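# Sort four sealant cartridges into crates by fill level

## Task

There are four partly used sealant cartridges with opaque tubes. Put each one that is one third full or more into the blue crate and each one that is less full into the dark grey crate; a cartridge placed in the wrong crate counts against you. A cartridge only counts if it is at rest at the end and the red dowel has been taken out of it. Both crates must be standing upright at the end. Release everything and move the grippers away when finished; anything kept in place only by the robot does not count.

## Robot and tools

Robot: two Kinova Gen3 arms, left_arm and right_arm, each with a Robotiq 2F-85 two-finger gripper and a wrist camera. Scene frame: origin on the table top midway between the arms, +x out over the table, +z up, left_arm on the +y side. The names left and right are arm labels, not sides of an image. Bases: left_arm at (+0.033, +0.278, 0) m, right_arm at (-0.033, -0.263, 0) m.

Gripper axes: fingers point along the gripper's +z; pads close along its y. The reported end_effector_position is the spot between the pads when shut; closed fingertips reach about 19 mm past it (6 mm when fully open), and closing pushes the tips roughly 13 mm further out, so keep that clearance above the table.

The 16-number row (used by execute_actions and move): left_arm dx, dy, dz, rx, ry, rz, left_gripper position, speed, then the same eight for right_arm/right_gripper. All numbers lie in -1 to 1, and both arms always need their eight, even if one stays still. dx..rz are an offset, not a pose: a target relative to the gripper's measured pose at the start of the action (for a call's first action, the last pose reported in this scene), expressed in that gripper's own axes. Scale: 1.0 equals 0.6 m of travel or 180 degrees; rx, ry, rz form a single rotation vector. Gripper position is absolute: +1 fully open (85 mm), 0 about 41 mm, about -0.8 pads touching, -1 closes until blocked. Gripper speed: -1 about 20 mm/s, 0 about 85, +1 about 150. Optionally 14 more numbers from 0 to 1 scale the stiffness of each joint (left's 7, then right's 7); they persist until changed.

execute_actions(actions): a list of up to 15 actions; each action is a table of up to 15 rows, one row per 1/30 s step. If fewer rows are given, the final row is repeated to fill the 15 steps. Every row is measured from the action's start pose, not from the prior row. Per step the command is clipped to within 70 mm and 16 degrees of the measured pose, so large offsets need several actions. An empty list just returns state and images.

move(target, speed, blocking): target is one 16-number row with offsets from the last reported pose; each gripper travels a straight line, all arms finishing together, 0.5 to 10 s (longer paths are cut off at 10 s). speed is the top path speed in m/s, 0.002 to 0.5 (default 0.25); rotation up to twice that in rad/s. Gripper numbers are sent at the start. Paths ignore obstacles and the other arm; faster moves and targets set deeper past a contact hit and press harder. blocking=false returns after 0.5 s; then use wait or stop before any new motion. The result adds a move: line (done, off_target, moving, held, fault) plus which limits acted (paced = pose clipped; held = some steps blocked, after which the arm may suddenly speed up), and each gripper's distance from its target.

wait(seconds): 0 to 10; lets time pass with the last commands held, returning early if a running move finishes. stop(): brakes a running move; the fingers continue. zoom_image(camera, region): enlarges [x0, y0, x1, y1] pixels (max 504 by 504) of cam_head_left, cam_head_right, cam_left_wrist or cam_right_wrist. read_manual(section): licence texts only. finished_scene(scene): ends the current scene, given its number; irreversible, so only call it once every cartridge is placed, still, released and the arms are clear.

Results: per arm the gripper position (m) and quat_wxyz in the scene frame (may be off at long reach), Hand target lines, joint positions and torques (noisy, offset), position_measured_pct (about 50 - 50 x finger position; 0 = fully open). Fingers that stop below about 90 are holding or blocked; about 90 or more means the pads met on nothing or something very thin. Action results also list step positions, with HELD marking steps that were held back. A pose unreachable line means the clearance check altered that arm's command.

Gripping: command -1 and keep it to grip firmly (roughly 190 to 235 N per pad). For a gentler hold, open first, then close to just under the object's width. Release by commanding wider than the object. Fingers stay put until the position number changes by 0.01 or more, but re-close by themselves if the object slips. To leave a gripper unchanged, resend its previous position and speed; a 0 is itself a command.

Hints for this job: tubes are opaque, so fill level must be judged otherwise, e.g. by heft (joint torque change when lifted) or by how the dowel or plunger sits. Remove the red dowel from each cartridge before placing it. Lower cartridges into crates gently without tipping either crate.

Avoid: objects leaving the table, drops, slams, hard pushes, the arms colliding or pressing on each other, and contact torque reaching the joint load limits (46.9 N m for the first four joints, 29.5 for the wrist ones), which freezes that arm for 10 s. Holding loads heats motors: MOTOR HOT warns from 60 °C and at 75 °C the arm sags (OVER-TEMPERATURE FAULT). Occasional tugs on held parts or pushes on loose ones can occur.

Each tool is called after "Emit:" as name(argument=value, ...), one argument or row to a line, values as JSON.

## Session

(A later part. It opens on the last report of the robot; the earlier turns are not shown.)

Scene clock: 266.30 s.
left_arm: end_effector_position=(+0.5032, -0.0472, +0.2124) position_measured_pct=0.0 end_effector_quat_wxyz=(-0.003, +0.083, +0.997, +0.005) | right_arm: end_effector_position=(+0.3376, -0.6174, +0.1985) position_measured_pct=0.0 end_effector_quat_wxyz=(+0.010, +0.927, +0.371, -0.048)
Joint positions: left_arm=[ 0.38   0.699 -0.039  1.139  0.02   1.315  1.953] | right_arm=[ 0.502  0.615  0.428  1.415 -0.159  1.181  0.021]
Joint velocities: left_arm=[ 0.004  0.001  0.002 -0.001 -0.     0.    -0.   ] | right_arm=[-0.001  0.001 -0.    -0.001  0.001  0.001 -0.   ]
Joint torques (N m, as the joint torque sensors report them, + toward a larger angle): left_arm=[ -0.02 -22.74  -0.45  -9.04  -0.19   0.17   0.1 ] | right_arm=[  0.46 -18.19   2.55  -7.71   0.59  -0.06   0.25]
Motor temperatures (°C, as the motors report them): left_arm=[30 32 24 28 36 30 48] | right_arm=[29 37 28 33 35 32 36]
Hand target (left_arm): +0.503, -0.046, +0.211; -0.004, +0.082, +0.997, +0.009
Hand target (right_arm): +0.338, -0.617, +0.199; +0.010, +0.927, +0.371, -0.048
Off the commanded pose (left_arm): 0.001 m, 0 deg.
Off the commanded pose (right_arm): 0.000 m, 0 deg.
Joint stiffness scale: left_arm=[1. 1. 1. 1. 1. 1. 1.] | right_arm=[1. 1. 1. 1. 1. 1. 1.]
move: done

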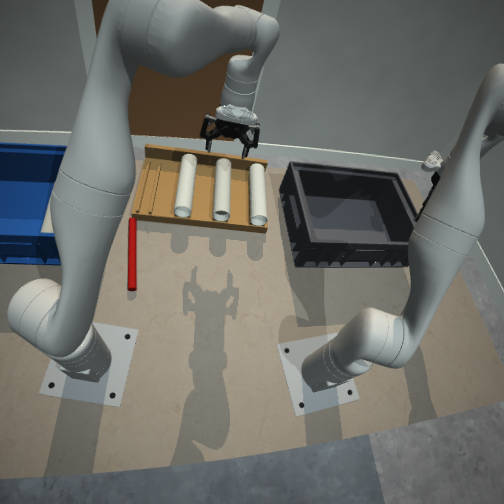

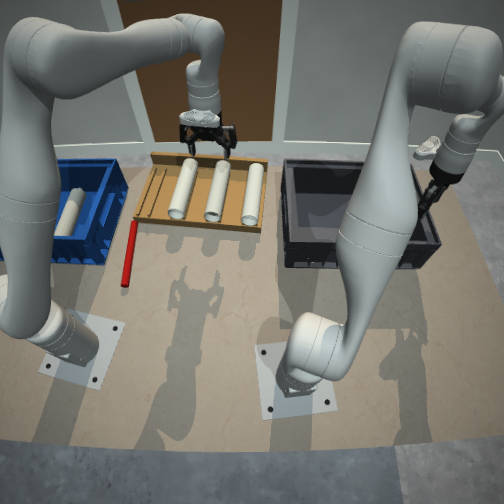

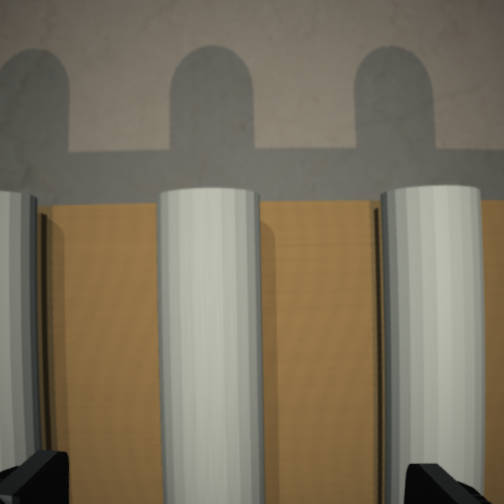

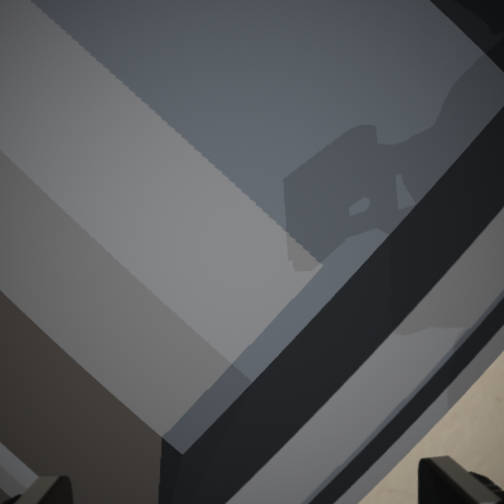

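Emit:
move(
  target=[-0.03, -0.02, 0.254, 0, 0, 0, 1, 0, 0, 0, 0, 0, 0, 0, 1, 0],
  speed=0.15,
)

Emit:
move(
  target=[0, 0, 0, 0, 0, 0, -1, 0, 0, 0, 0, 0, 0, 0, 1, 0],
)

Scene clock: 275.93 s.
left_arm: end_effector_position=(+0.5207, -0.0558, +0.0624) position_measured_pct=0.0 end_effector_quat_wxyz=(-0.002, +0.084, +0.996, +0.009) | right_arm: end_effector_position=(+0.3376, -0.6174, +0.1985) position_measured_pct=0.0 end_effector_quat_wxyz=(+0.010, +0.927, +0.371, -0.048)
Joint positions: left_arm=[ 0.381  0.903 -0.039  1.245  0.02   1.005  1.953] | right_arm=[ 0.502  0.615  0.428  1.415 -0.159  1.181  0.021]
Joint velocities: left_arm=[-0.     0.003  0.002 -0.     0.    -0.001 -0.001] | right_arm=[ 0.001  0.001 -0.     0.     0.001 -0.001  0.   ]
Joint torques (N m, as the joint torque sensors report them, + toward a larger angle): left_arm=[ -0.39 -24.48  -0.47  -7.69  -0.17   0.21   0.2 ] | right_arm=[  0.25 -18.48   2.94  -8.06   0.4    0.31  -0.07]
Motor temperatures (°C, as the motors report them): left_arm=[30 32 24 28 36 30 48] | right_arm=[29 37 28 33 35 32 36]
Hand target (left_arm): +0.518, -0.060, +0.060; -0.003, +0.083, +0.997, +0.005
Hand target (right_arm): +0.338, -0.617, +0.199; +0.010, +0.927, +0.371, -0.048
Off the commanded pose (left_arm): 0.006 m, 0 deg.
Off the commanded pose (right_arm): 0.000 m, 0 deg.
Joint stiffness scale: left_arm=[1. 1. 1. 1. 1. 1. 1.] | right_arm=[1. 1. 1. 1. 1. 1. 1.]
move: off_target (left_arm)

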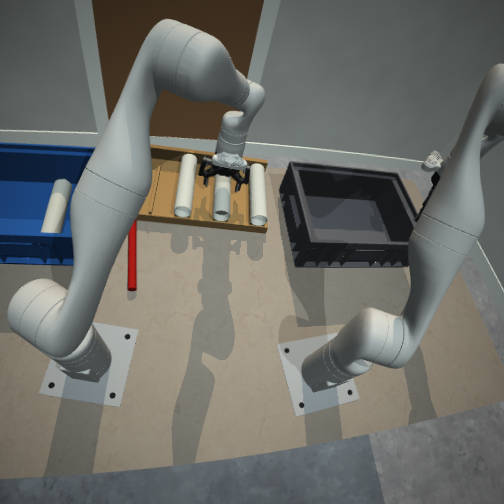

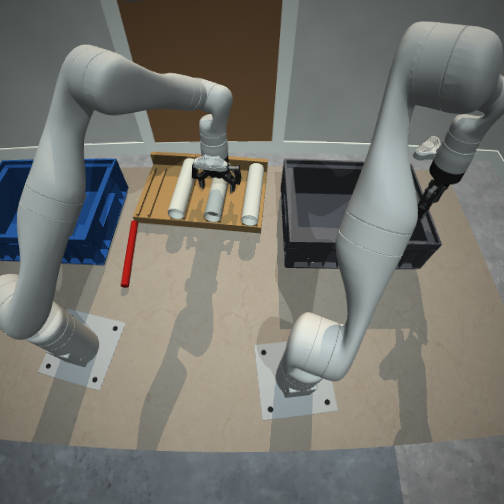

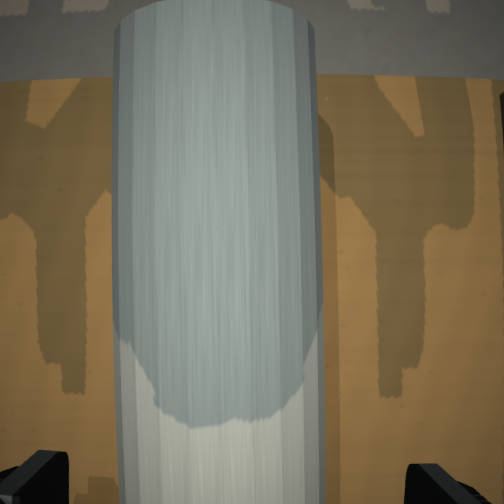

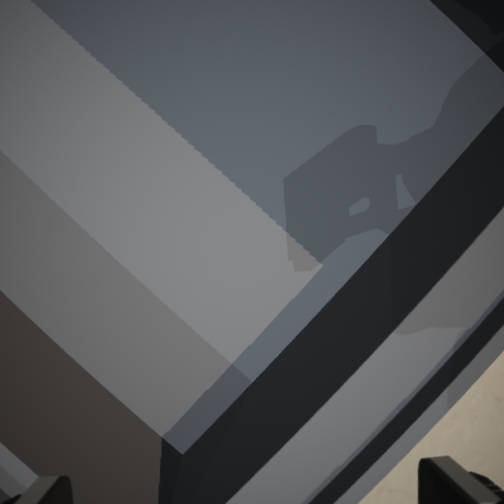

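Scene clock: 276.77 s.
left_arm: end_effector_position=(+0.5203, -0.0584, +0.0636) position_measured_pct=47.6 end_effector_quat_wxyz=(-0.001, +0.085, +0.996, +0.007) | right_arm: end_effector_position=(+0.3376, -0.6174, +0.1985) position_measured_pct=0.0 end_effector_quat_wxyz=(+0.010, +0.927, +0.371, -0.048)
Joint positions: left_arm=[ 0.383  0.901 -0.038  1.244  0.021  1.005  1.953] | right_arm=[ 0.502  0.615  0.428  1.415 -0.159  1.181  0.021]
Joint velocities: left_arm=[-0.     0.001 -0.001 -0.     0.     0.     0.   ] | right_arm=[ 0.     0.     0.    -0.002 -0.     0.001  0.   ]
Joint torques (N m, as the joint torque sensors report them, + toward a larger angle): left_arm=[ -3.49 -20.53  -3.46  -6.53  -1.7   -0.41  -0.42] | right_arm=[  0.6  -18.77   2.93  -7.72  -0.16   0.09   0.13]
Motor temperatures (°C, as the motors report them): left_arm=[30 32 24 28 36 30 48] | right_arm=[29 37 28 33 35 32 36]
Hand target (left_arm): +0.521, -0.056, +0.062; -0.002, +0.084, +0.996, +0.009
Hand target (right_arm): +0.338, -0.617, +0.199; +0.010, +0.927, +0.371, -0.048
Off the commanded pose (left_arm): 0.003 m, 0 deg.
Off the commanded pose (right_arm): 0.000 m, 0 deg.
Joint stiffness scale: left_arm=[1. 1. 1. 1. 1. 1. 1.] | right_arm=[1. 1. 1. 1. 1. 1. 1.]
move: done

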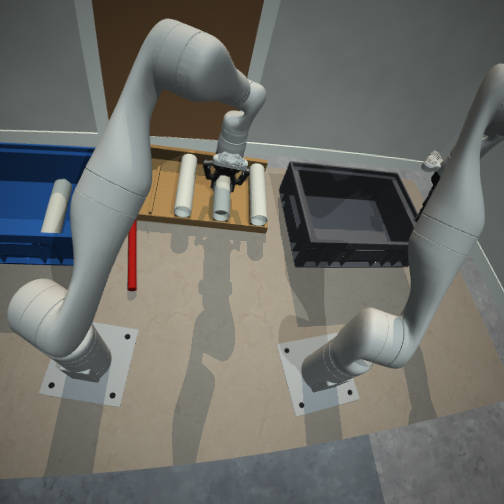

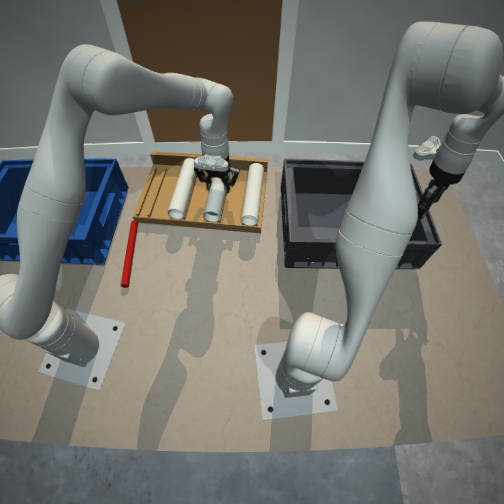

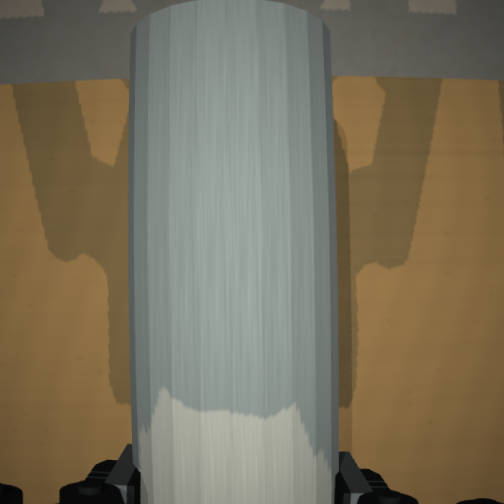

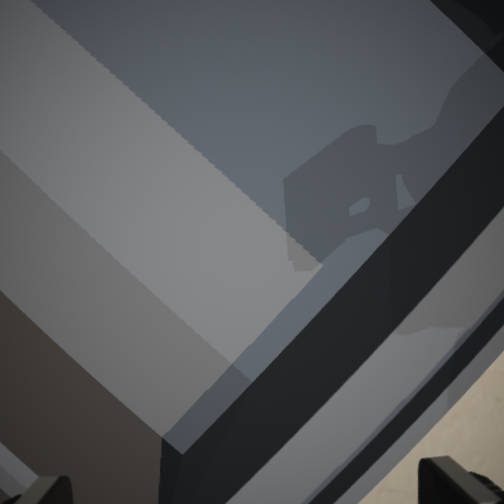

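Emit:
move(
  target=[0, 0, -0.31, 0, 0, -0.054, -1, 0, 0, 0, 0, 0, 0, 0, 1, 0],
  speed=0.15,
)

Emit:
move(
  target=[0.15, 0.917, 0, 0, 0, 0, -1, 0, 0, 0, 0, 0, 0, 0, 1, 0],
  speed=0.25,
)

Scene clock: 283.27 s.
left_arm: end_effector_position=(+0.5195, -0.0629, +0.2470) position_measured_pct=47.6 end_effector_quat_wxyz=(-0.002, +0.004, +1.000, +0.005) | right_arm: end_effector_position=(+0.3376, -0.6174, +0.1985) position_measured_pct=0.0 end_effector_quat_wxyz=(+0.010, +0.927, +0.371, -0.048)
Joint positions: left_arm=[ 0.385  0.74  -0.04   0.95   0.021  1.461  2.121] | right_arm=[ 0.502  0.615  0.428  1.415 -0.159  1.181  0.021]
Joint velocities: left_arm=[-0.001  0.002 -0.001 -0.002 -0.     0.001 -0.   ] | right_arm=[-0.     0.     0.     0.002  0.001  0.001  0.001]
Joint torques (N m, as the joint torque sensors report them, + toward a larger angle): left_arm=[ -0.21 -25.97  -0.42 -11.05  -0.31   0.34   0.14] | right_arm=[  0.68 -18.75   3.29  -7.83   0.41   0.12   0.44]
Motor temperatures (°C, as the motors report them): left_arm=[30 32 24 28 36 30 48] | right_arm=[29 37 28 33 35 32 36]
Hand target (left_arm): +0.520, -0.061, +0.249; -0.000, +0.000, +1.000, +0.007
Hand target (right_arm): +0.338, -0.617, +0.199; +0.010, +0.927, +0.371, -0.048
Off the commanded pose (left_arm): 0.003 m, 1 deg.
Off the commanded pose (right_arm): 0.000 m, 0 deg.
Joint stiffness scale: left_arm=[1. 1. 1. 1. 1. 1. 1.] | right_arm=[1. 1. 1. 1. 1. 1. 1.]
move: done

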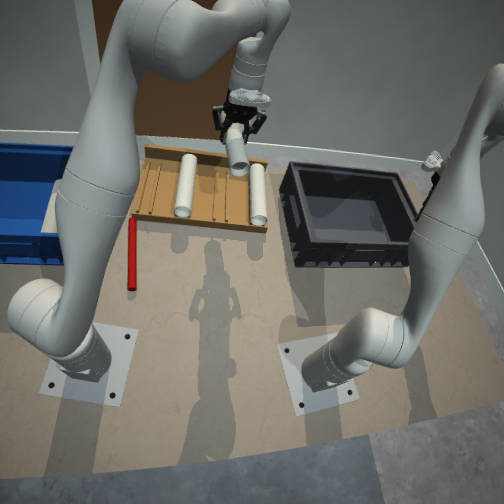

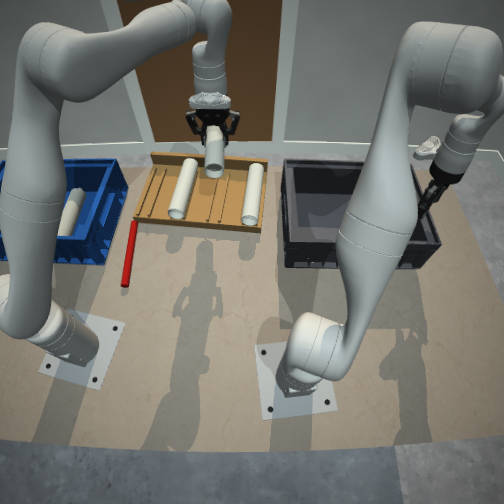

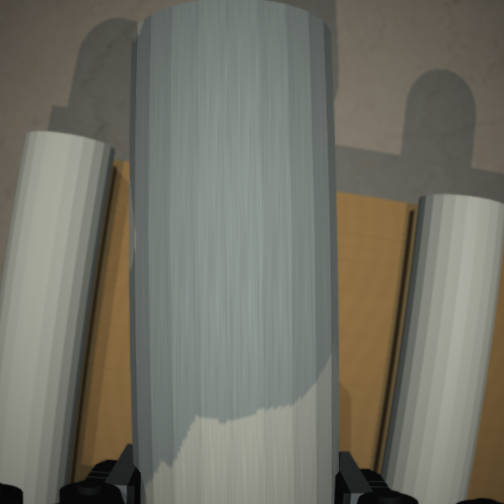

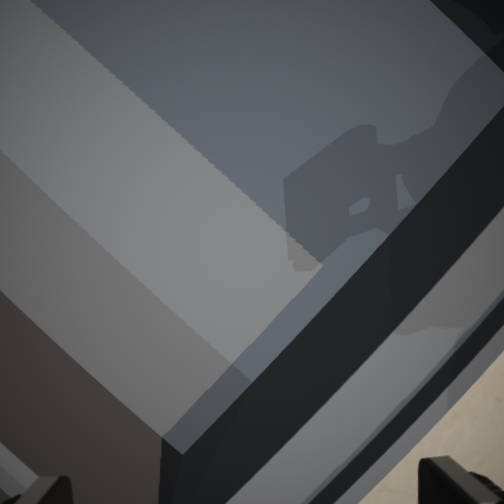

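Scene clock: 286.17 s.
left_arm: end_effector_position=(+0.4332, +0.4889, +0.2538) position_measured_pct=47.6 end_effector_quat_wxyz=(-0.001, +0.002, +1.000, +0.009) | right_arm: end_effector_position=(+0.3376, -0.6174, +0.1985) position_measured_pct=0.0 end_effector_quat_wxyz=(+0.010, +0.927, +0.371, -0.048)
Joint positions: left_arm=[-0.497  0.396 -0.344  1.544  0.123  1.216  0.913] | right_arm=[ 0.502  0.615  0.428  1.415 -0.159  1.181  0.021]
Joint velocities: left_arm=[-0.007  0.001 -0.001 -0.     0.     0.     0.   ] | right_arm=[ 0.     0.001 -0.     0.     0.     0.001 -0.001]
Joint torques (N m, as the joint torque sensors report them, + toward a larger angle): left_arm=[ -0.48 -18.52  -1.62 -10.29  -0.32   0.15   0.09] | right_arm=[  0.69 -17.98   2.66  -7.52   0.08   0.17   0.47]
Motor temperatures (°C, as the motors report them): left_arm=[30 33 24 28 36 30 48] | right_arm=[29 37 28 33 35 32 36]
Hand target (left_arm): +0.434, +0.487, +0.253; -0.001, +0.003, +1.000, +0.005
Hand target (right_arm): +0.338, -0.617, +0.199; +0.010, +0.927, +0.371, -0.048
Off the commanded pose (left_arm): 0.002 m, 1 deg.
Off the commanded pose (right_arm): 0.000 m, 0 deg.
Joint stiffness scale: left_arm=[1. 1. 1. 1. 1. 1. 1.] | right_arm=[1. 1. 1. 1. 1. 1. 1.]
move: done

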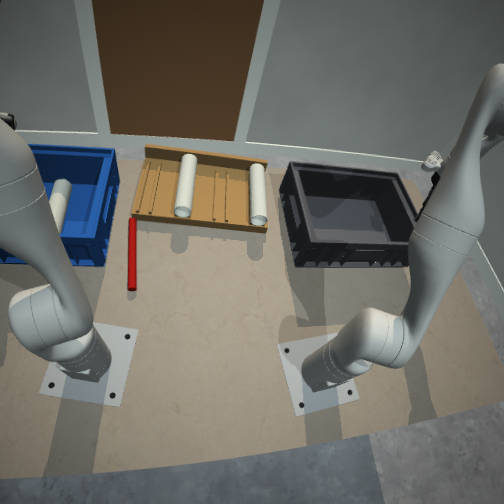

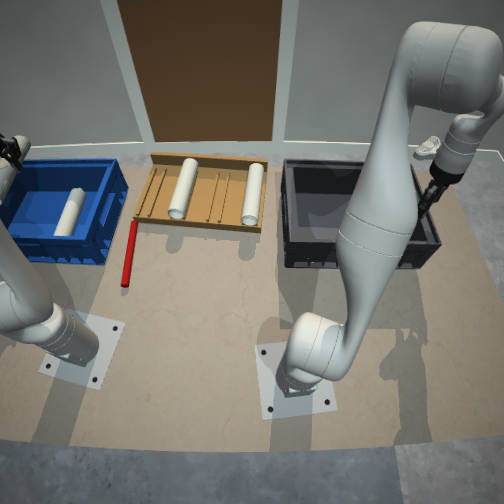

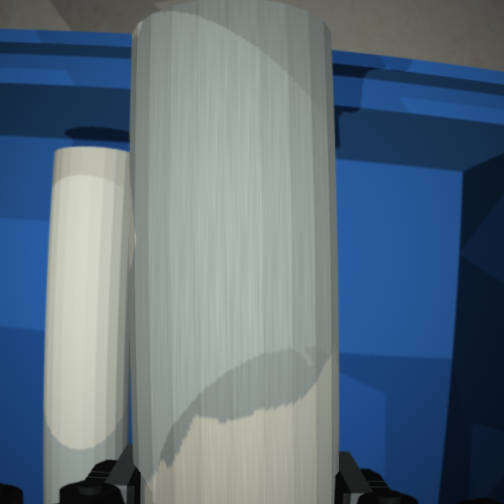

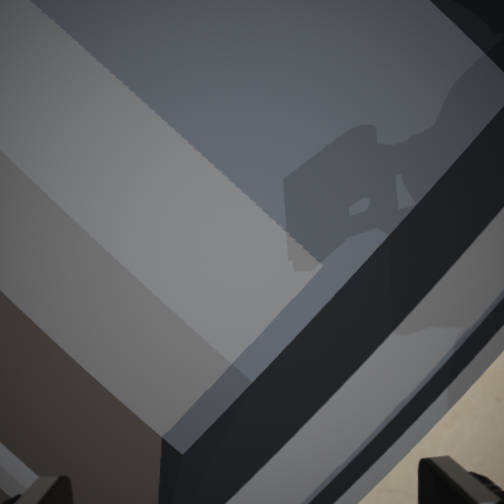

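Emit:
move(
  target=[-0.012, 0, 0.22, 0, 0, 0, -1, 0, 0, 0, 0, 0, 0, 0, 1, 0],
  speed=0.12,
)

Emit:
move(
  target=[0, 0, 0, 0, 0, 0, 1, 0, 0, 0, 0, 0, 0, 0, 1, 0],
)

Emit:
move(
  target=[0, 0, -0.22, 0, 0, 0, 1, 0, 0, 0, 0, 0, 0, 0, 1, 0],
  speed=0.2,
)

Scene clock: 294.30 s.
left_arm: end_effector_position=(+0.4411, +0.4948, +0.1269) position_measured_pct=47.6 end_effector_quat_wxyz=(+0.002, +0.000, +1.000, +0.014) | right_arm: end_effector_position=(+0.3376, -0.6174, +0.1985) position_measured_pct=0.0 end_effector_quat_wxyz=(+0.010, +0.927, +0.371, -0.048)
Joint positions: left_arm=[-0.522  0.564 -0.312  1.73   0.191  0.86   0.863] | right_arm=[ 0.502  0.615  0.428  1.415 -0.159  1.181  0.021]
Joint velocities: left_arm=[-0.005  0.003  0.004 -0.    -0.    -0.003  0.   ] | right_arm=[-0.     0.    -0.    -0.001 -0.001  0.002 -0.001]
Joint torques (N m, as the joint torque sensors report them, + toward a larger angle): left_arm=[ -0.36 -14.69  -1.42  -5.73  -0.48   0.51   0.09] | right_arm=[  0.35 -17.87   2.77  -7.7    0.15   0.06   0.38]
Motor temperatures (°C, as the motors report them): left_arm=[30 32 24 28 36 30 48] | right_arm=[29 37 28 33 35 32 36]
Hand target (left_arm): +0.440, +0.492, +0.122; -0.001, +0.002, +1.000, +0.009
Hand target (right_arm): +0.338, -0.617, +0.199; +0.010, +0.927, +0.371, -0.048
Off the commanded pose (left_arm): 0.006 m, 1 deg.
Off the commanded pose (right_arm): 0.000 m, 0 deg.
Joint stiffness scale: left_arm=[1. 1. 1. 1. 1. 1. 1.] | right_arm=[1. 1. 1. 1. 1. 1. 1.]
move: off_target (left_arm)

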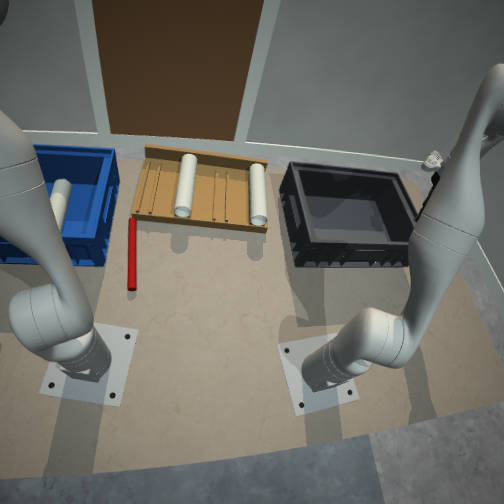

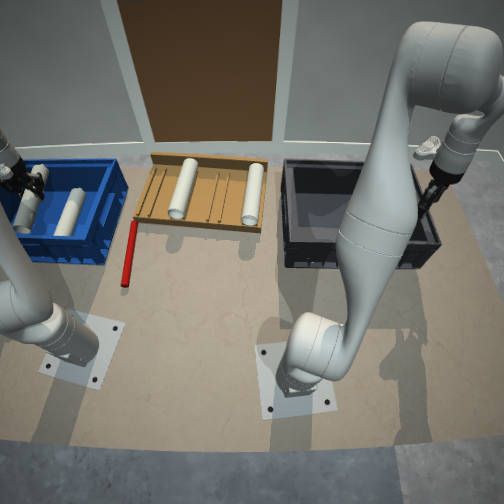

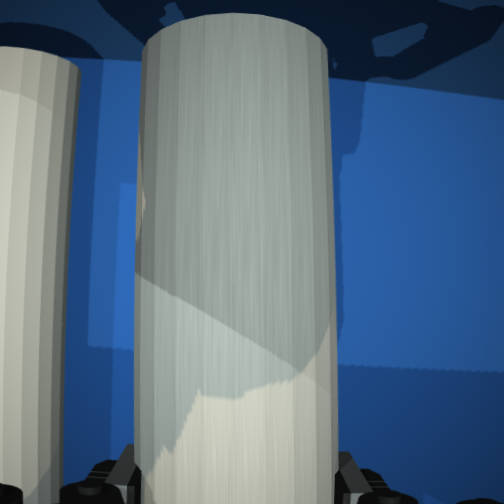

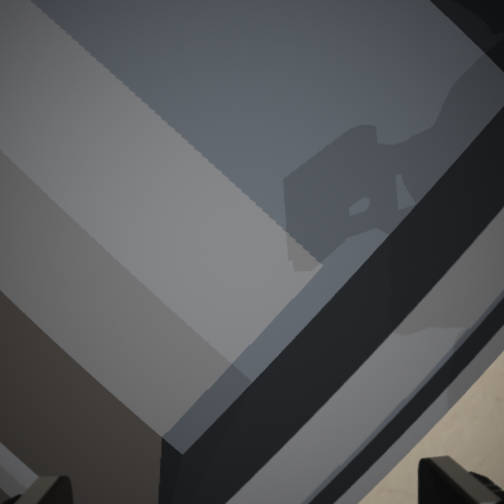

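Scene clock: 295.20 s.
left_arm: end_effector_position=(+0.4411, +0.4948, +0.1269) position_measured_pct=0.0 end_effector_quat_wxyz=(+0.002, +0.000, +1.000, +0.014) | right_arm: end_effector_position=(+0.3376, -0.6174, +0.1985) position_measured_pct=0.0 end_effector_quat_wxyz=(+0.010, +0.927, +0.371, -0.048)
Joint positions: left_arm=[-0.522  0.564 -0.312  1.73   0.191  0.86   0.863] | right_arm=[ 0.502  0.615  0.428  1.415 -0.159  1.181  0.021]
Joint velocities: left_arm=[ 0.     0.001 -0.    -0.     0.    -0.     0.   ] | right_arm=[ 0.     0.    -0.     0.001  0.     0.     0.002]
Joint torques (N m, as the joint torque sensors report them, + toward a larger angle): left_arm=[ -0.03 -18.11  -1.91  -6.83  -0.17   0.03   0.  ] | right_arm=[  0.45 -18.31   3.    -7.89   0.16   0.15  -0.02]
Motor temperatures (°C, as the motors report them): left_arm=[30 32 24 28 36 30 48] | right_arm=[29 37 28 33 35 32 36]
Hand target (left_arm): +0.441, +0.495, +0.127; +0.002, +0.000, +1.000, +0.014
Hand target (right_arm): +0.338, -0.617, +0.199; +0.010, +0.927, +0.371, -0.048
Off the commanded pose (left_arm): 0.000 m, 0 deg.
Off the commanded pose (right_arm): 0.000 m, 0 deg.
Joint stiffness scale: left_arm=[1. 1. 1. 1. 1. 1. 1.] | right_arm=[1. 1. 1. 1. 1. 1. 1.]
move: done

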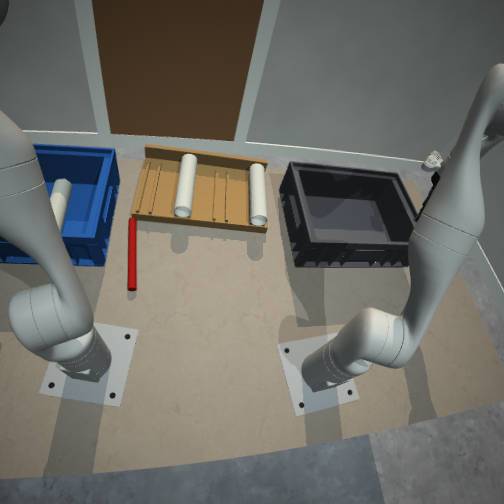

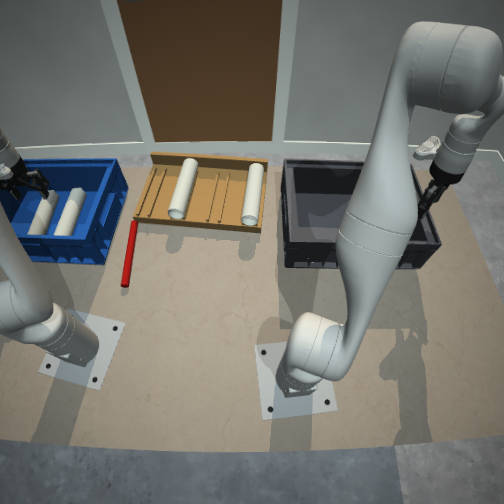

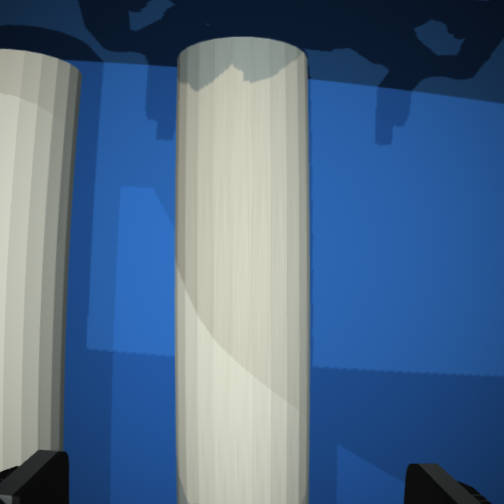

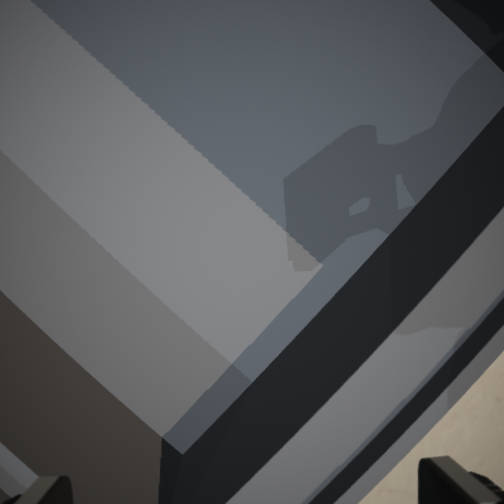

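Scene clock: 296.37 s.
left_arm: end_effector_position=(+0.4425, +0.4887, +0.2560) position_measured_pct=0.0 end_effector_quat_wxyz=(+0.003, +0.003, +1.000, +0.010) | right_arm: end_effector_position=(+0.3376, -0.6174, +0.1985) position_measured_pct=0.0 end_effector_quat_wxyz=(+0.010, +0.927, +0.371, -0.048)
Joint positions: left_arm=[-0.497  0.406 -0.334  1.52   0.125  1.222  0.922] | right_arm=[ 0.502  0.615  0.428  1.415 -0.159  1.181  0.021]
Joint velocities: left_arm=[ 0.    -0.003 -0.001 -0.001 -0.    -0.001 -0.   ] | right_arm=[-0.    -0.     0.     0.002 -0.001 -0.    -0.001]
Joint torques (N m, as the joint torque sensors report them, + toward a larger angle): left_arm=[ -0.12 -16.8   -1.51  -9.12  -0.15   0.02   0.08] | right_arm=[  0.31 -18.65   2.73  -7.16   0.38   0.22   0.02]
Motor temperatures (°C, as the motors report them): left_arm=[30 33 24 28 36 30 48] | right_arm=[29 37 28 33 35 32 36]
Hand target (left_arm): +0.441, +0.491, +0.259; +0.002, +0.001, +1.000, +0.013
Hand target (right_arm): +0.338, -0.617, +0.199; +0.010, +0.927, +0.371, -0.048
Off the commanded pose (left_arm): 0.004 m, 1 deg.
Off the commanded pose (right_arm): 0.000 m, 0 deg.
Joint stiffness scale: left_arm=[1. 1. 1. 1. 1. 1. 1.] | right_arm=[1. 1. 1. 1. 1. 1. 1.]
move: off_target (left_arm)

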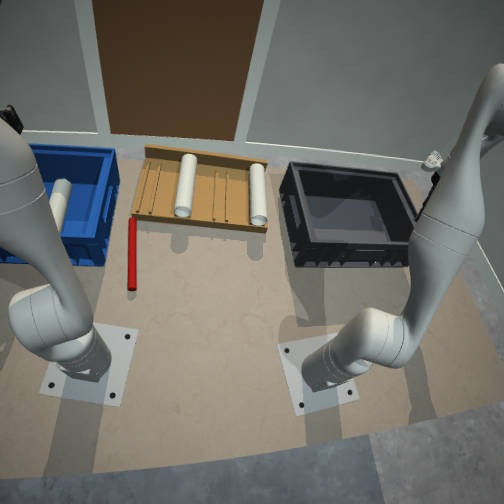

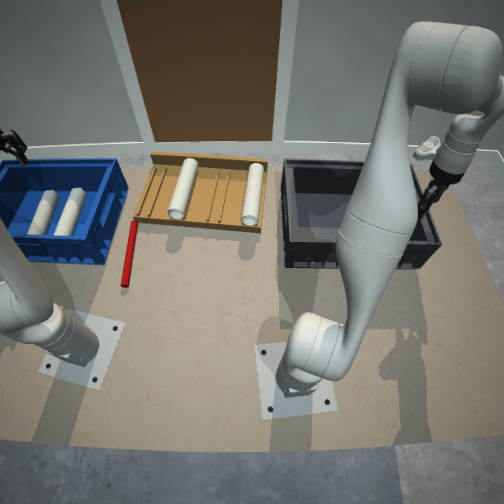

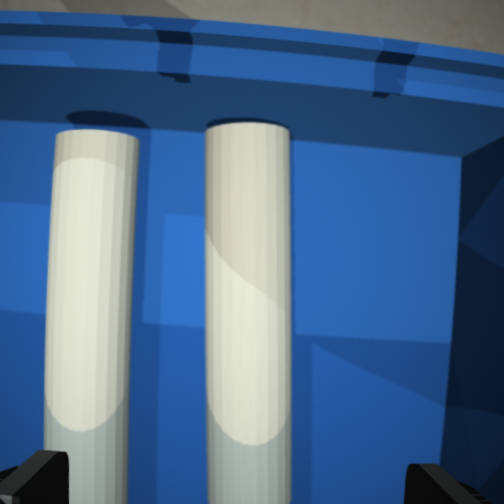

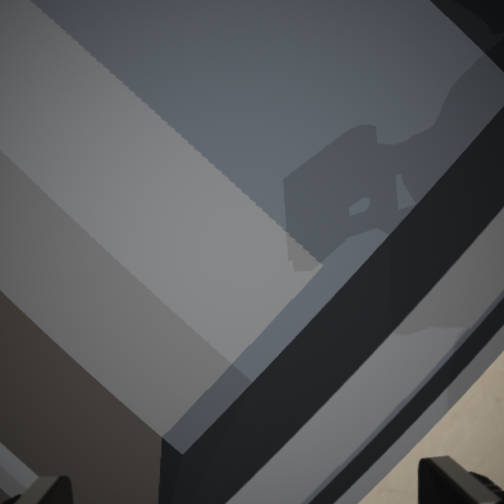

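Emit:
move(
  target=[-0.158, -0.738, 0.077, 0, 0, 0.054, 1, 0, 0, 0, 0, 0, 0, 0, 1, 0],
  speed=0.25,
)

Scene clock: 305.57 s.
left_arm: end_effector_position=(+0.5342, +0.0455, +0.2022) position_measured_pct=0.0 end_effector_quat_wxyz=(+0.003, +0.089, +0.996, +0.006) | right_arm: end_effector_position=(+0.3376, -0.6174, +0.1985) position_measured_pct=0.0 end_effector_quat_wxyz=(+0.010, +0.927, +0.371, -0.048)
Joint positions: left_arm=[ 0.232  0.651 -0.072  1.263  0.033  1.226  1.761] | right_arm=[ 0.502  0.615  0.428  1.415 -0.159  1.181  0.021]
Joint velocities: left_arm=[ 0.005  0.003 -0.001 -0.001  0.     0.     0.   ] | right_arm=[ 0.    -0.     0.     0.001  0.     0.001 -0.001]
Joint torques (N m, as the joint torque sensors report them, + toward a larger angle): left_arm=[  0.26 -21.55  -0.72  -8.5   -0.43   0.14   0.21] | right_arm=[  0.   -18.57   2.84  -8.09   0.16   0.49   0.44]
Motor temperatures (°C, as the motors report them): left_arm=[30 33 24 28 36 30 48] | right_arm=[29 37 28 33 35 32 36]
Hand target (left_arm): +0.534, +0.047, +0.201; +0.002, +0.088, +0.996, +0.010
Hand target (right_arm): +0.338, -0.617, +0.199; +0.010, +0.927, +0.371, -0.048
Off the commanded pose (left_arm): 0.001 m, 0 deg.
Off the commanded pose (right_arm): 0.000 m, 0 deg.
Joint stiffness scale: left_arm=[1. 1. 1. 1. 1. 1. 1.] | right_arm=[1. 1. 1. 1. 1. 1. 1.]
move: done

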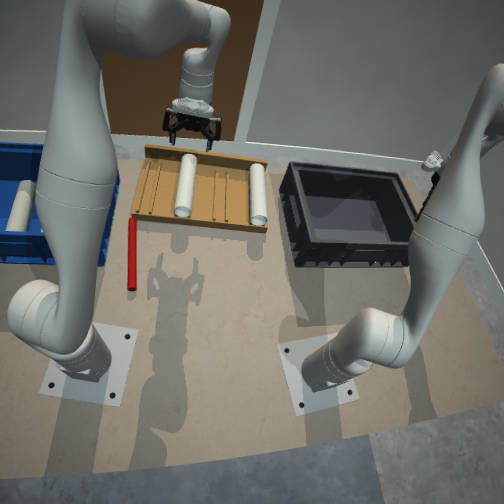

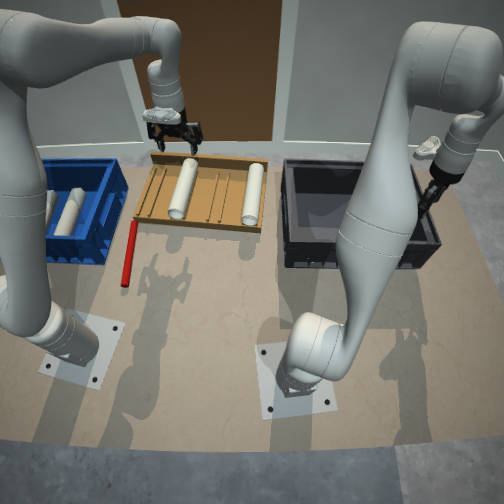

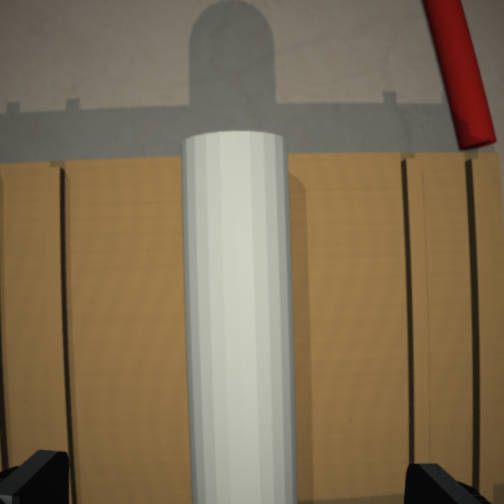

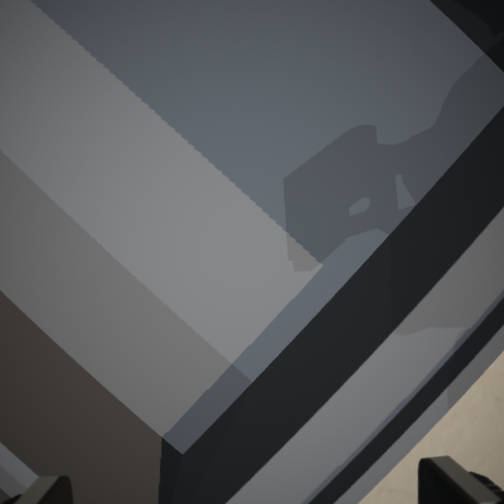

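Centered. Descend and grip.

Emit:
move(
  target=[0, 0, 0.237, 0, 0, 0, 1, 0, 0, 0, 0, 0, 0, 0, 1, 0],
  speed=0.15,
)

Emit:
move(
  target=[0, 0, 0, 0, 0, 0, -1, 0, 0, 0, 0, 0, 0, 0, 1, 0],
)

Emit:
move(
  target=[0, 0, -0.31, 0, 0, -0.056, -1, 0, 0, 0, 0, 0, 0, 0, 1, 0],
  speed=0.15,
)

Scene clock: 313.50 s.
left_arm: end_effector_position=(+0.5369, +0.0493, +0.0629) position_measured_pct=0.0 end_effector_quat_wxyz=(+0.005, +0.088, +0.996, +0.009) | right_arm: end_effector_position=(+0.3376, -0.6174, +0.1985) position_measured_pct=0.0 end_effector_quat_wxyz=(+0.010, +0.927, +0.371, -0.048)
Joint positions: left_arm=[ 0.224  0.819 -0.064  1.433  0.033  0.887  1.759] | right_arm=[ 0.502  0.615  0.428  1.415 -0.159  1.181  0.021]
Joint velocities: left_arm=[-0.002  0.004  0.     0.     0.     0.     0.   ] | right_arm=[ 0.001 -0.001 -0.     0.     0.     0.001 -0.001]
Joint torques (N m, as the joint torque sensors report them, + toward a larger angle): left_arm=[ -0.2  -22.63  -0.54  -7.11  -0.2    0.13   0.1 ] | right_arm=[  0.47 -18.4    2.8   -8.02   0.33   0.2    0.26]
Motor temperatures (°C, as the motors report them): left_arm=[30 33 24 28 36 30 48] | right_arm=[29 37 28 33 35 32 36]
Hand target (left_arm): +0.535, +0.047, +0.060; +0.003, +0.088, +0.996, +0.006
Hand target (right_arm): +0.338, -0.617, +0.199; +0.010, +0.927, +0.371, -0.048
Off the commanded pose (left_arm): 0.004 m, 0 deg.
Off the commanded pose (right_arm): 0.000 m, 0 deg.
Joint stiffness scale: left_arm=[1. 1. 1. 1. 1. 1. 1.] | right_arm=[1. 1. 1. 1. 1. 1. 1.]
move: off_target (left_arm)

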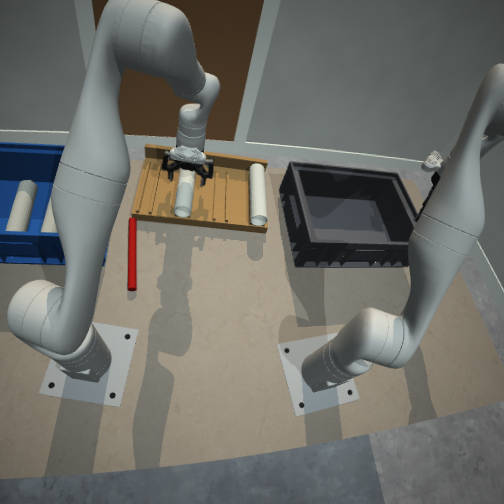

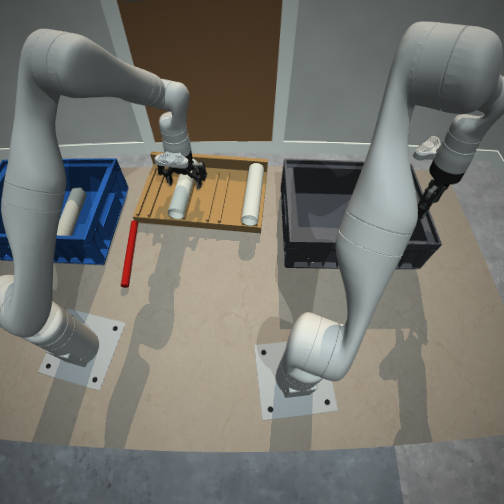

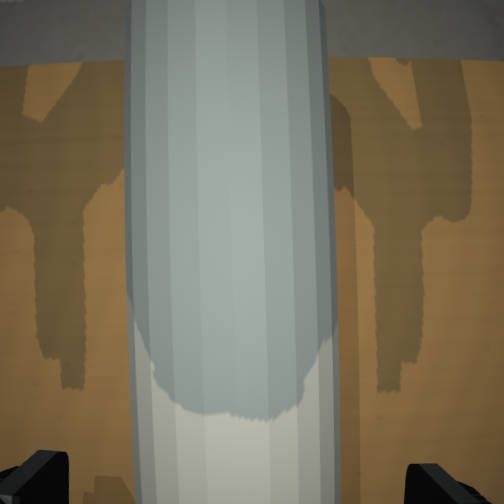

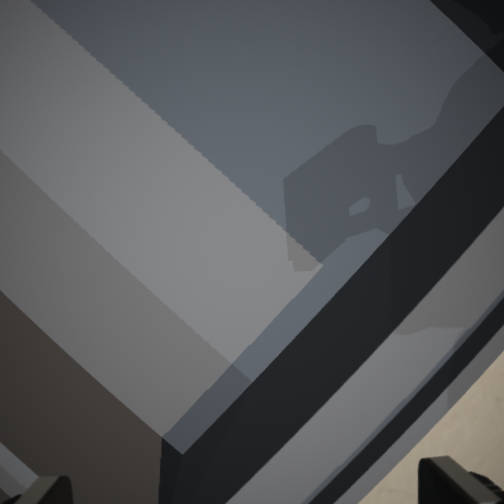

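Scene clock: 314.33 s.
left_arm: end_effector_position=(+0.5372, +0.0493, +0.0637) position_measured_pct=45.6 end_effector_quat_wxyz=(+0.006, +0.087, +0.996, +0.009) | right_arm: end_effector_position=(+0.3376, -0.6174, +0.1985) position_measured_pct=0.0 end_effector_quat_wxyz=(+0.010, +0.927, +0.371, -0.048)
Joint positions: left_arm=[ 0.224  0.818 -0.064  1.433  0.033  0.887  1.759] | right_arm=[ 0.502  0.615  0.428  1.415 -0.159  1.181  0.021]
Joint velocities: left_arm=[-0.     0.001 -0.002  0.     0.    -0.001 -0.   ] | right_arm=[-0.     0.001 -0.    -0.     0.002 -0.    -0.001]
Joint torques (N m, as the joint torque sensors report them, + toward a larger angle): left_arm=[  1.6  -18.69   1.08  -6.6    0.42  -0.71  -0.19] | right_arm=[  0.4  -18.18   2.93  -7.77   0.44   0.16   0.36]
Motor temperatures (°C, as the motors report them): left_arm=[30 33 24 28 36 30 48] | right_arm=[29 37 28 33 35 32 36]
Hand target (left_arm): +0.537, +0.049, +0.063; +0.005, +0.088, +0.996, +0.009
Hand target (right_arm): +0.338, -0.617, +0.199; +0.010, +0.927, +0.371, -0.048
Off the commanded pose (left_arm): 0.001 m, 0 deg.
Off the commanded pose (right_arm): 0.000 m, 0 deg.
Joint stiffness scale: left_arm=[1. 1. 1. 1. 1. 1. 1.] | right_arm=[1. 1. 1. 1. 1. 1. 1.]
move: done

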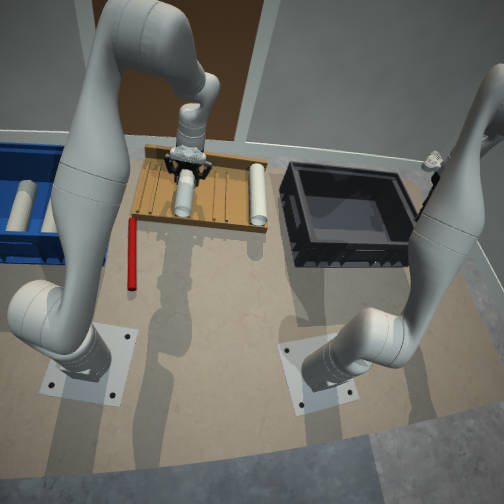

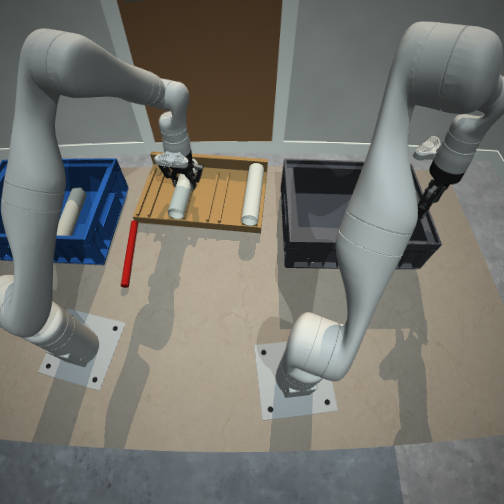

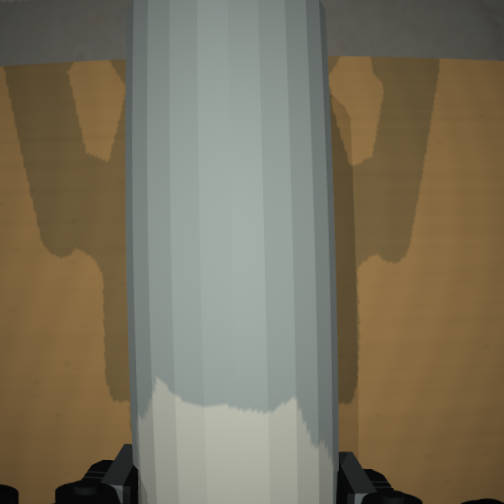

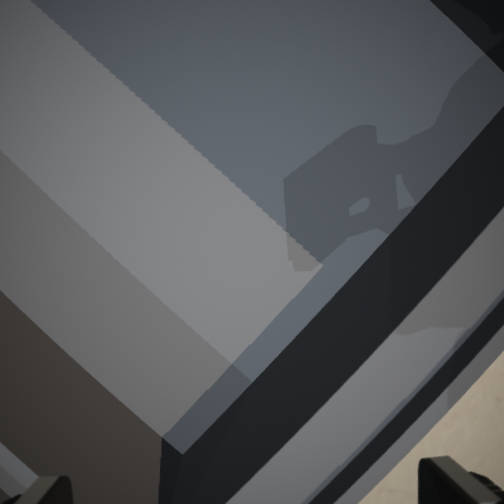

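Scene clock: 316.00 s.
left_arm: end_effector_position=(+0.5341, +0.0438, +0.2467) position_measured_pct=45.6 end_effector_quat_wxyz=(+0.004, +0.003, +1.000, +0.006) | right_arm: end_effector_position=(+0.3376, -0.6174, +0.1985) position_measured_pct=0.0 end_effector_quat_wxyz=(+0.010, +0.927, +0.371, -0.048)
Joint positions: left_arm=[ 0.237  0.621 -0.079  1.172  0.033  1.346  1.934] | right_arm=[ 0.502  0.615  0.428  1.415 -0.159  1.181  0.021]
Joint velocities: left_arm=[ 0.    -0.001 -0.001 -0.002 -0.     0.002  0.   ] | right_arm=[ 0.     0.     0.    -0.001  0.    -0.001 -0.001]
Joint torques (N m, as the joint torque sensors report them, + toward a larger angle): left_arm=[ -0.13 -21.82  -0.74  -9.25  -0.23   0.09   0.  ] | right_arm=[  0.05 -17.6    2.77  -7.75   0.36   0.23  -0.24]
Motor temperatures (°C, as the motors report them): left_arm=[30 33 24 28 36 30 48] | right_arm=[29 37 28 33 35 32 36]
Hand target (left_arm): +0.535, +0.046, +0.250; +0.006, +0.000, +1.000, +0.008
Hand target (right_arm): +0.338, -0.617, +0.199; +0.010, +0.927, +0.371, -0.048
Off the commanded pose (left_arm): 0.004 m, 1 deg.
Off the commanded pose (right_arm): 0.000 m, 0 deg.
Joint stiffness scale: left_arm=[1. 1. 1. 1. 1. 1. 1.] | right_arm=[1. 1. 1. 1. 1. 1. 1.]
move: off_target (left_arm)

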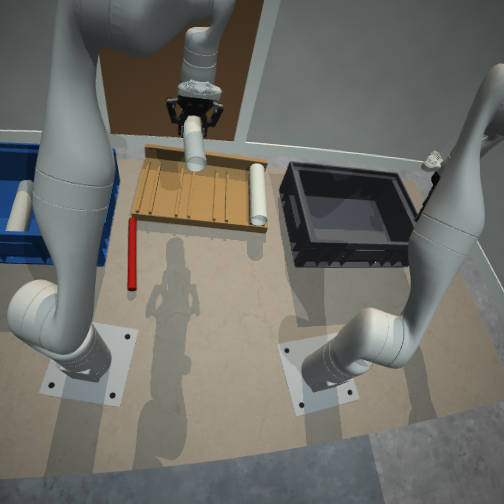

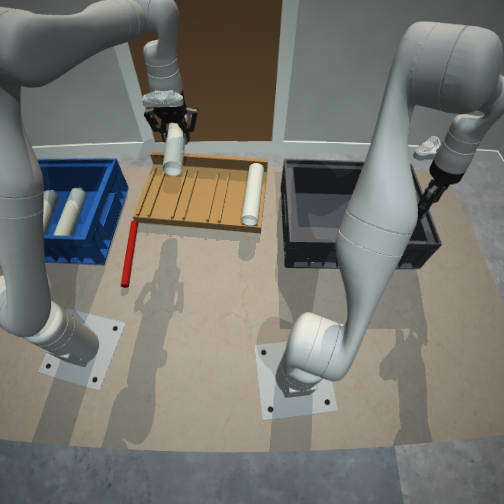

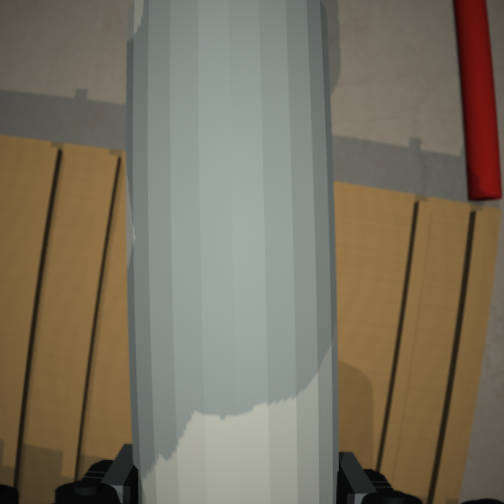

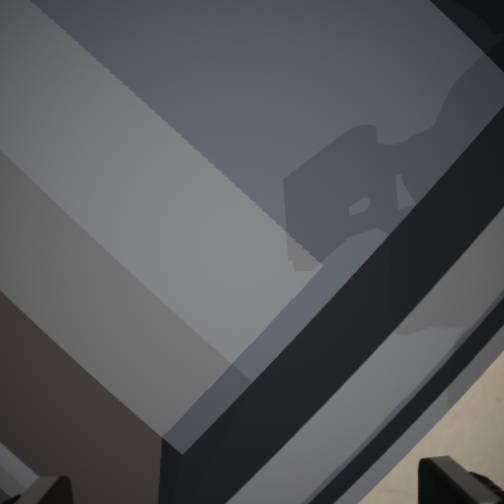

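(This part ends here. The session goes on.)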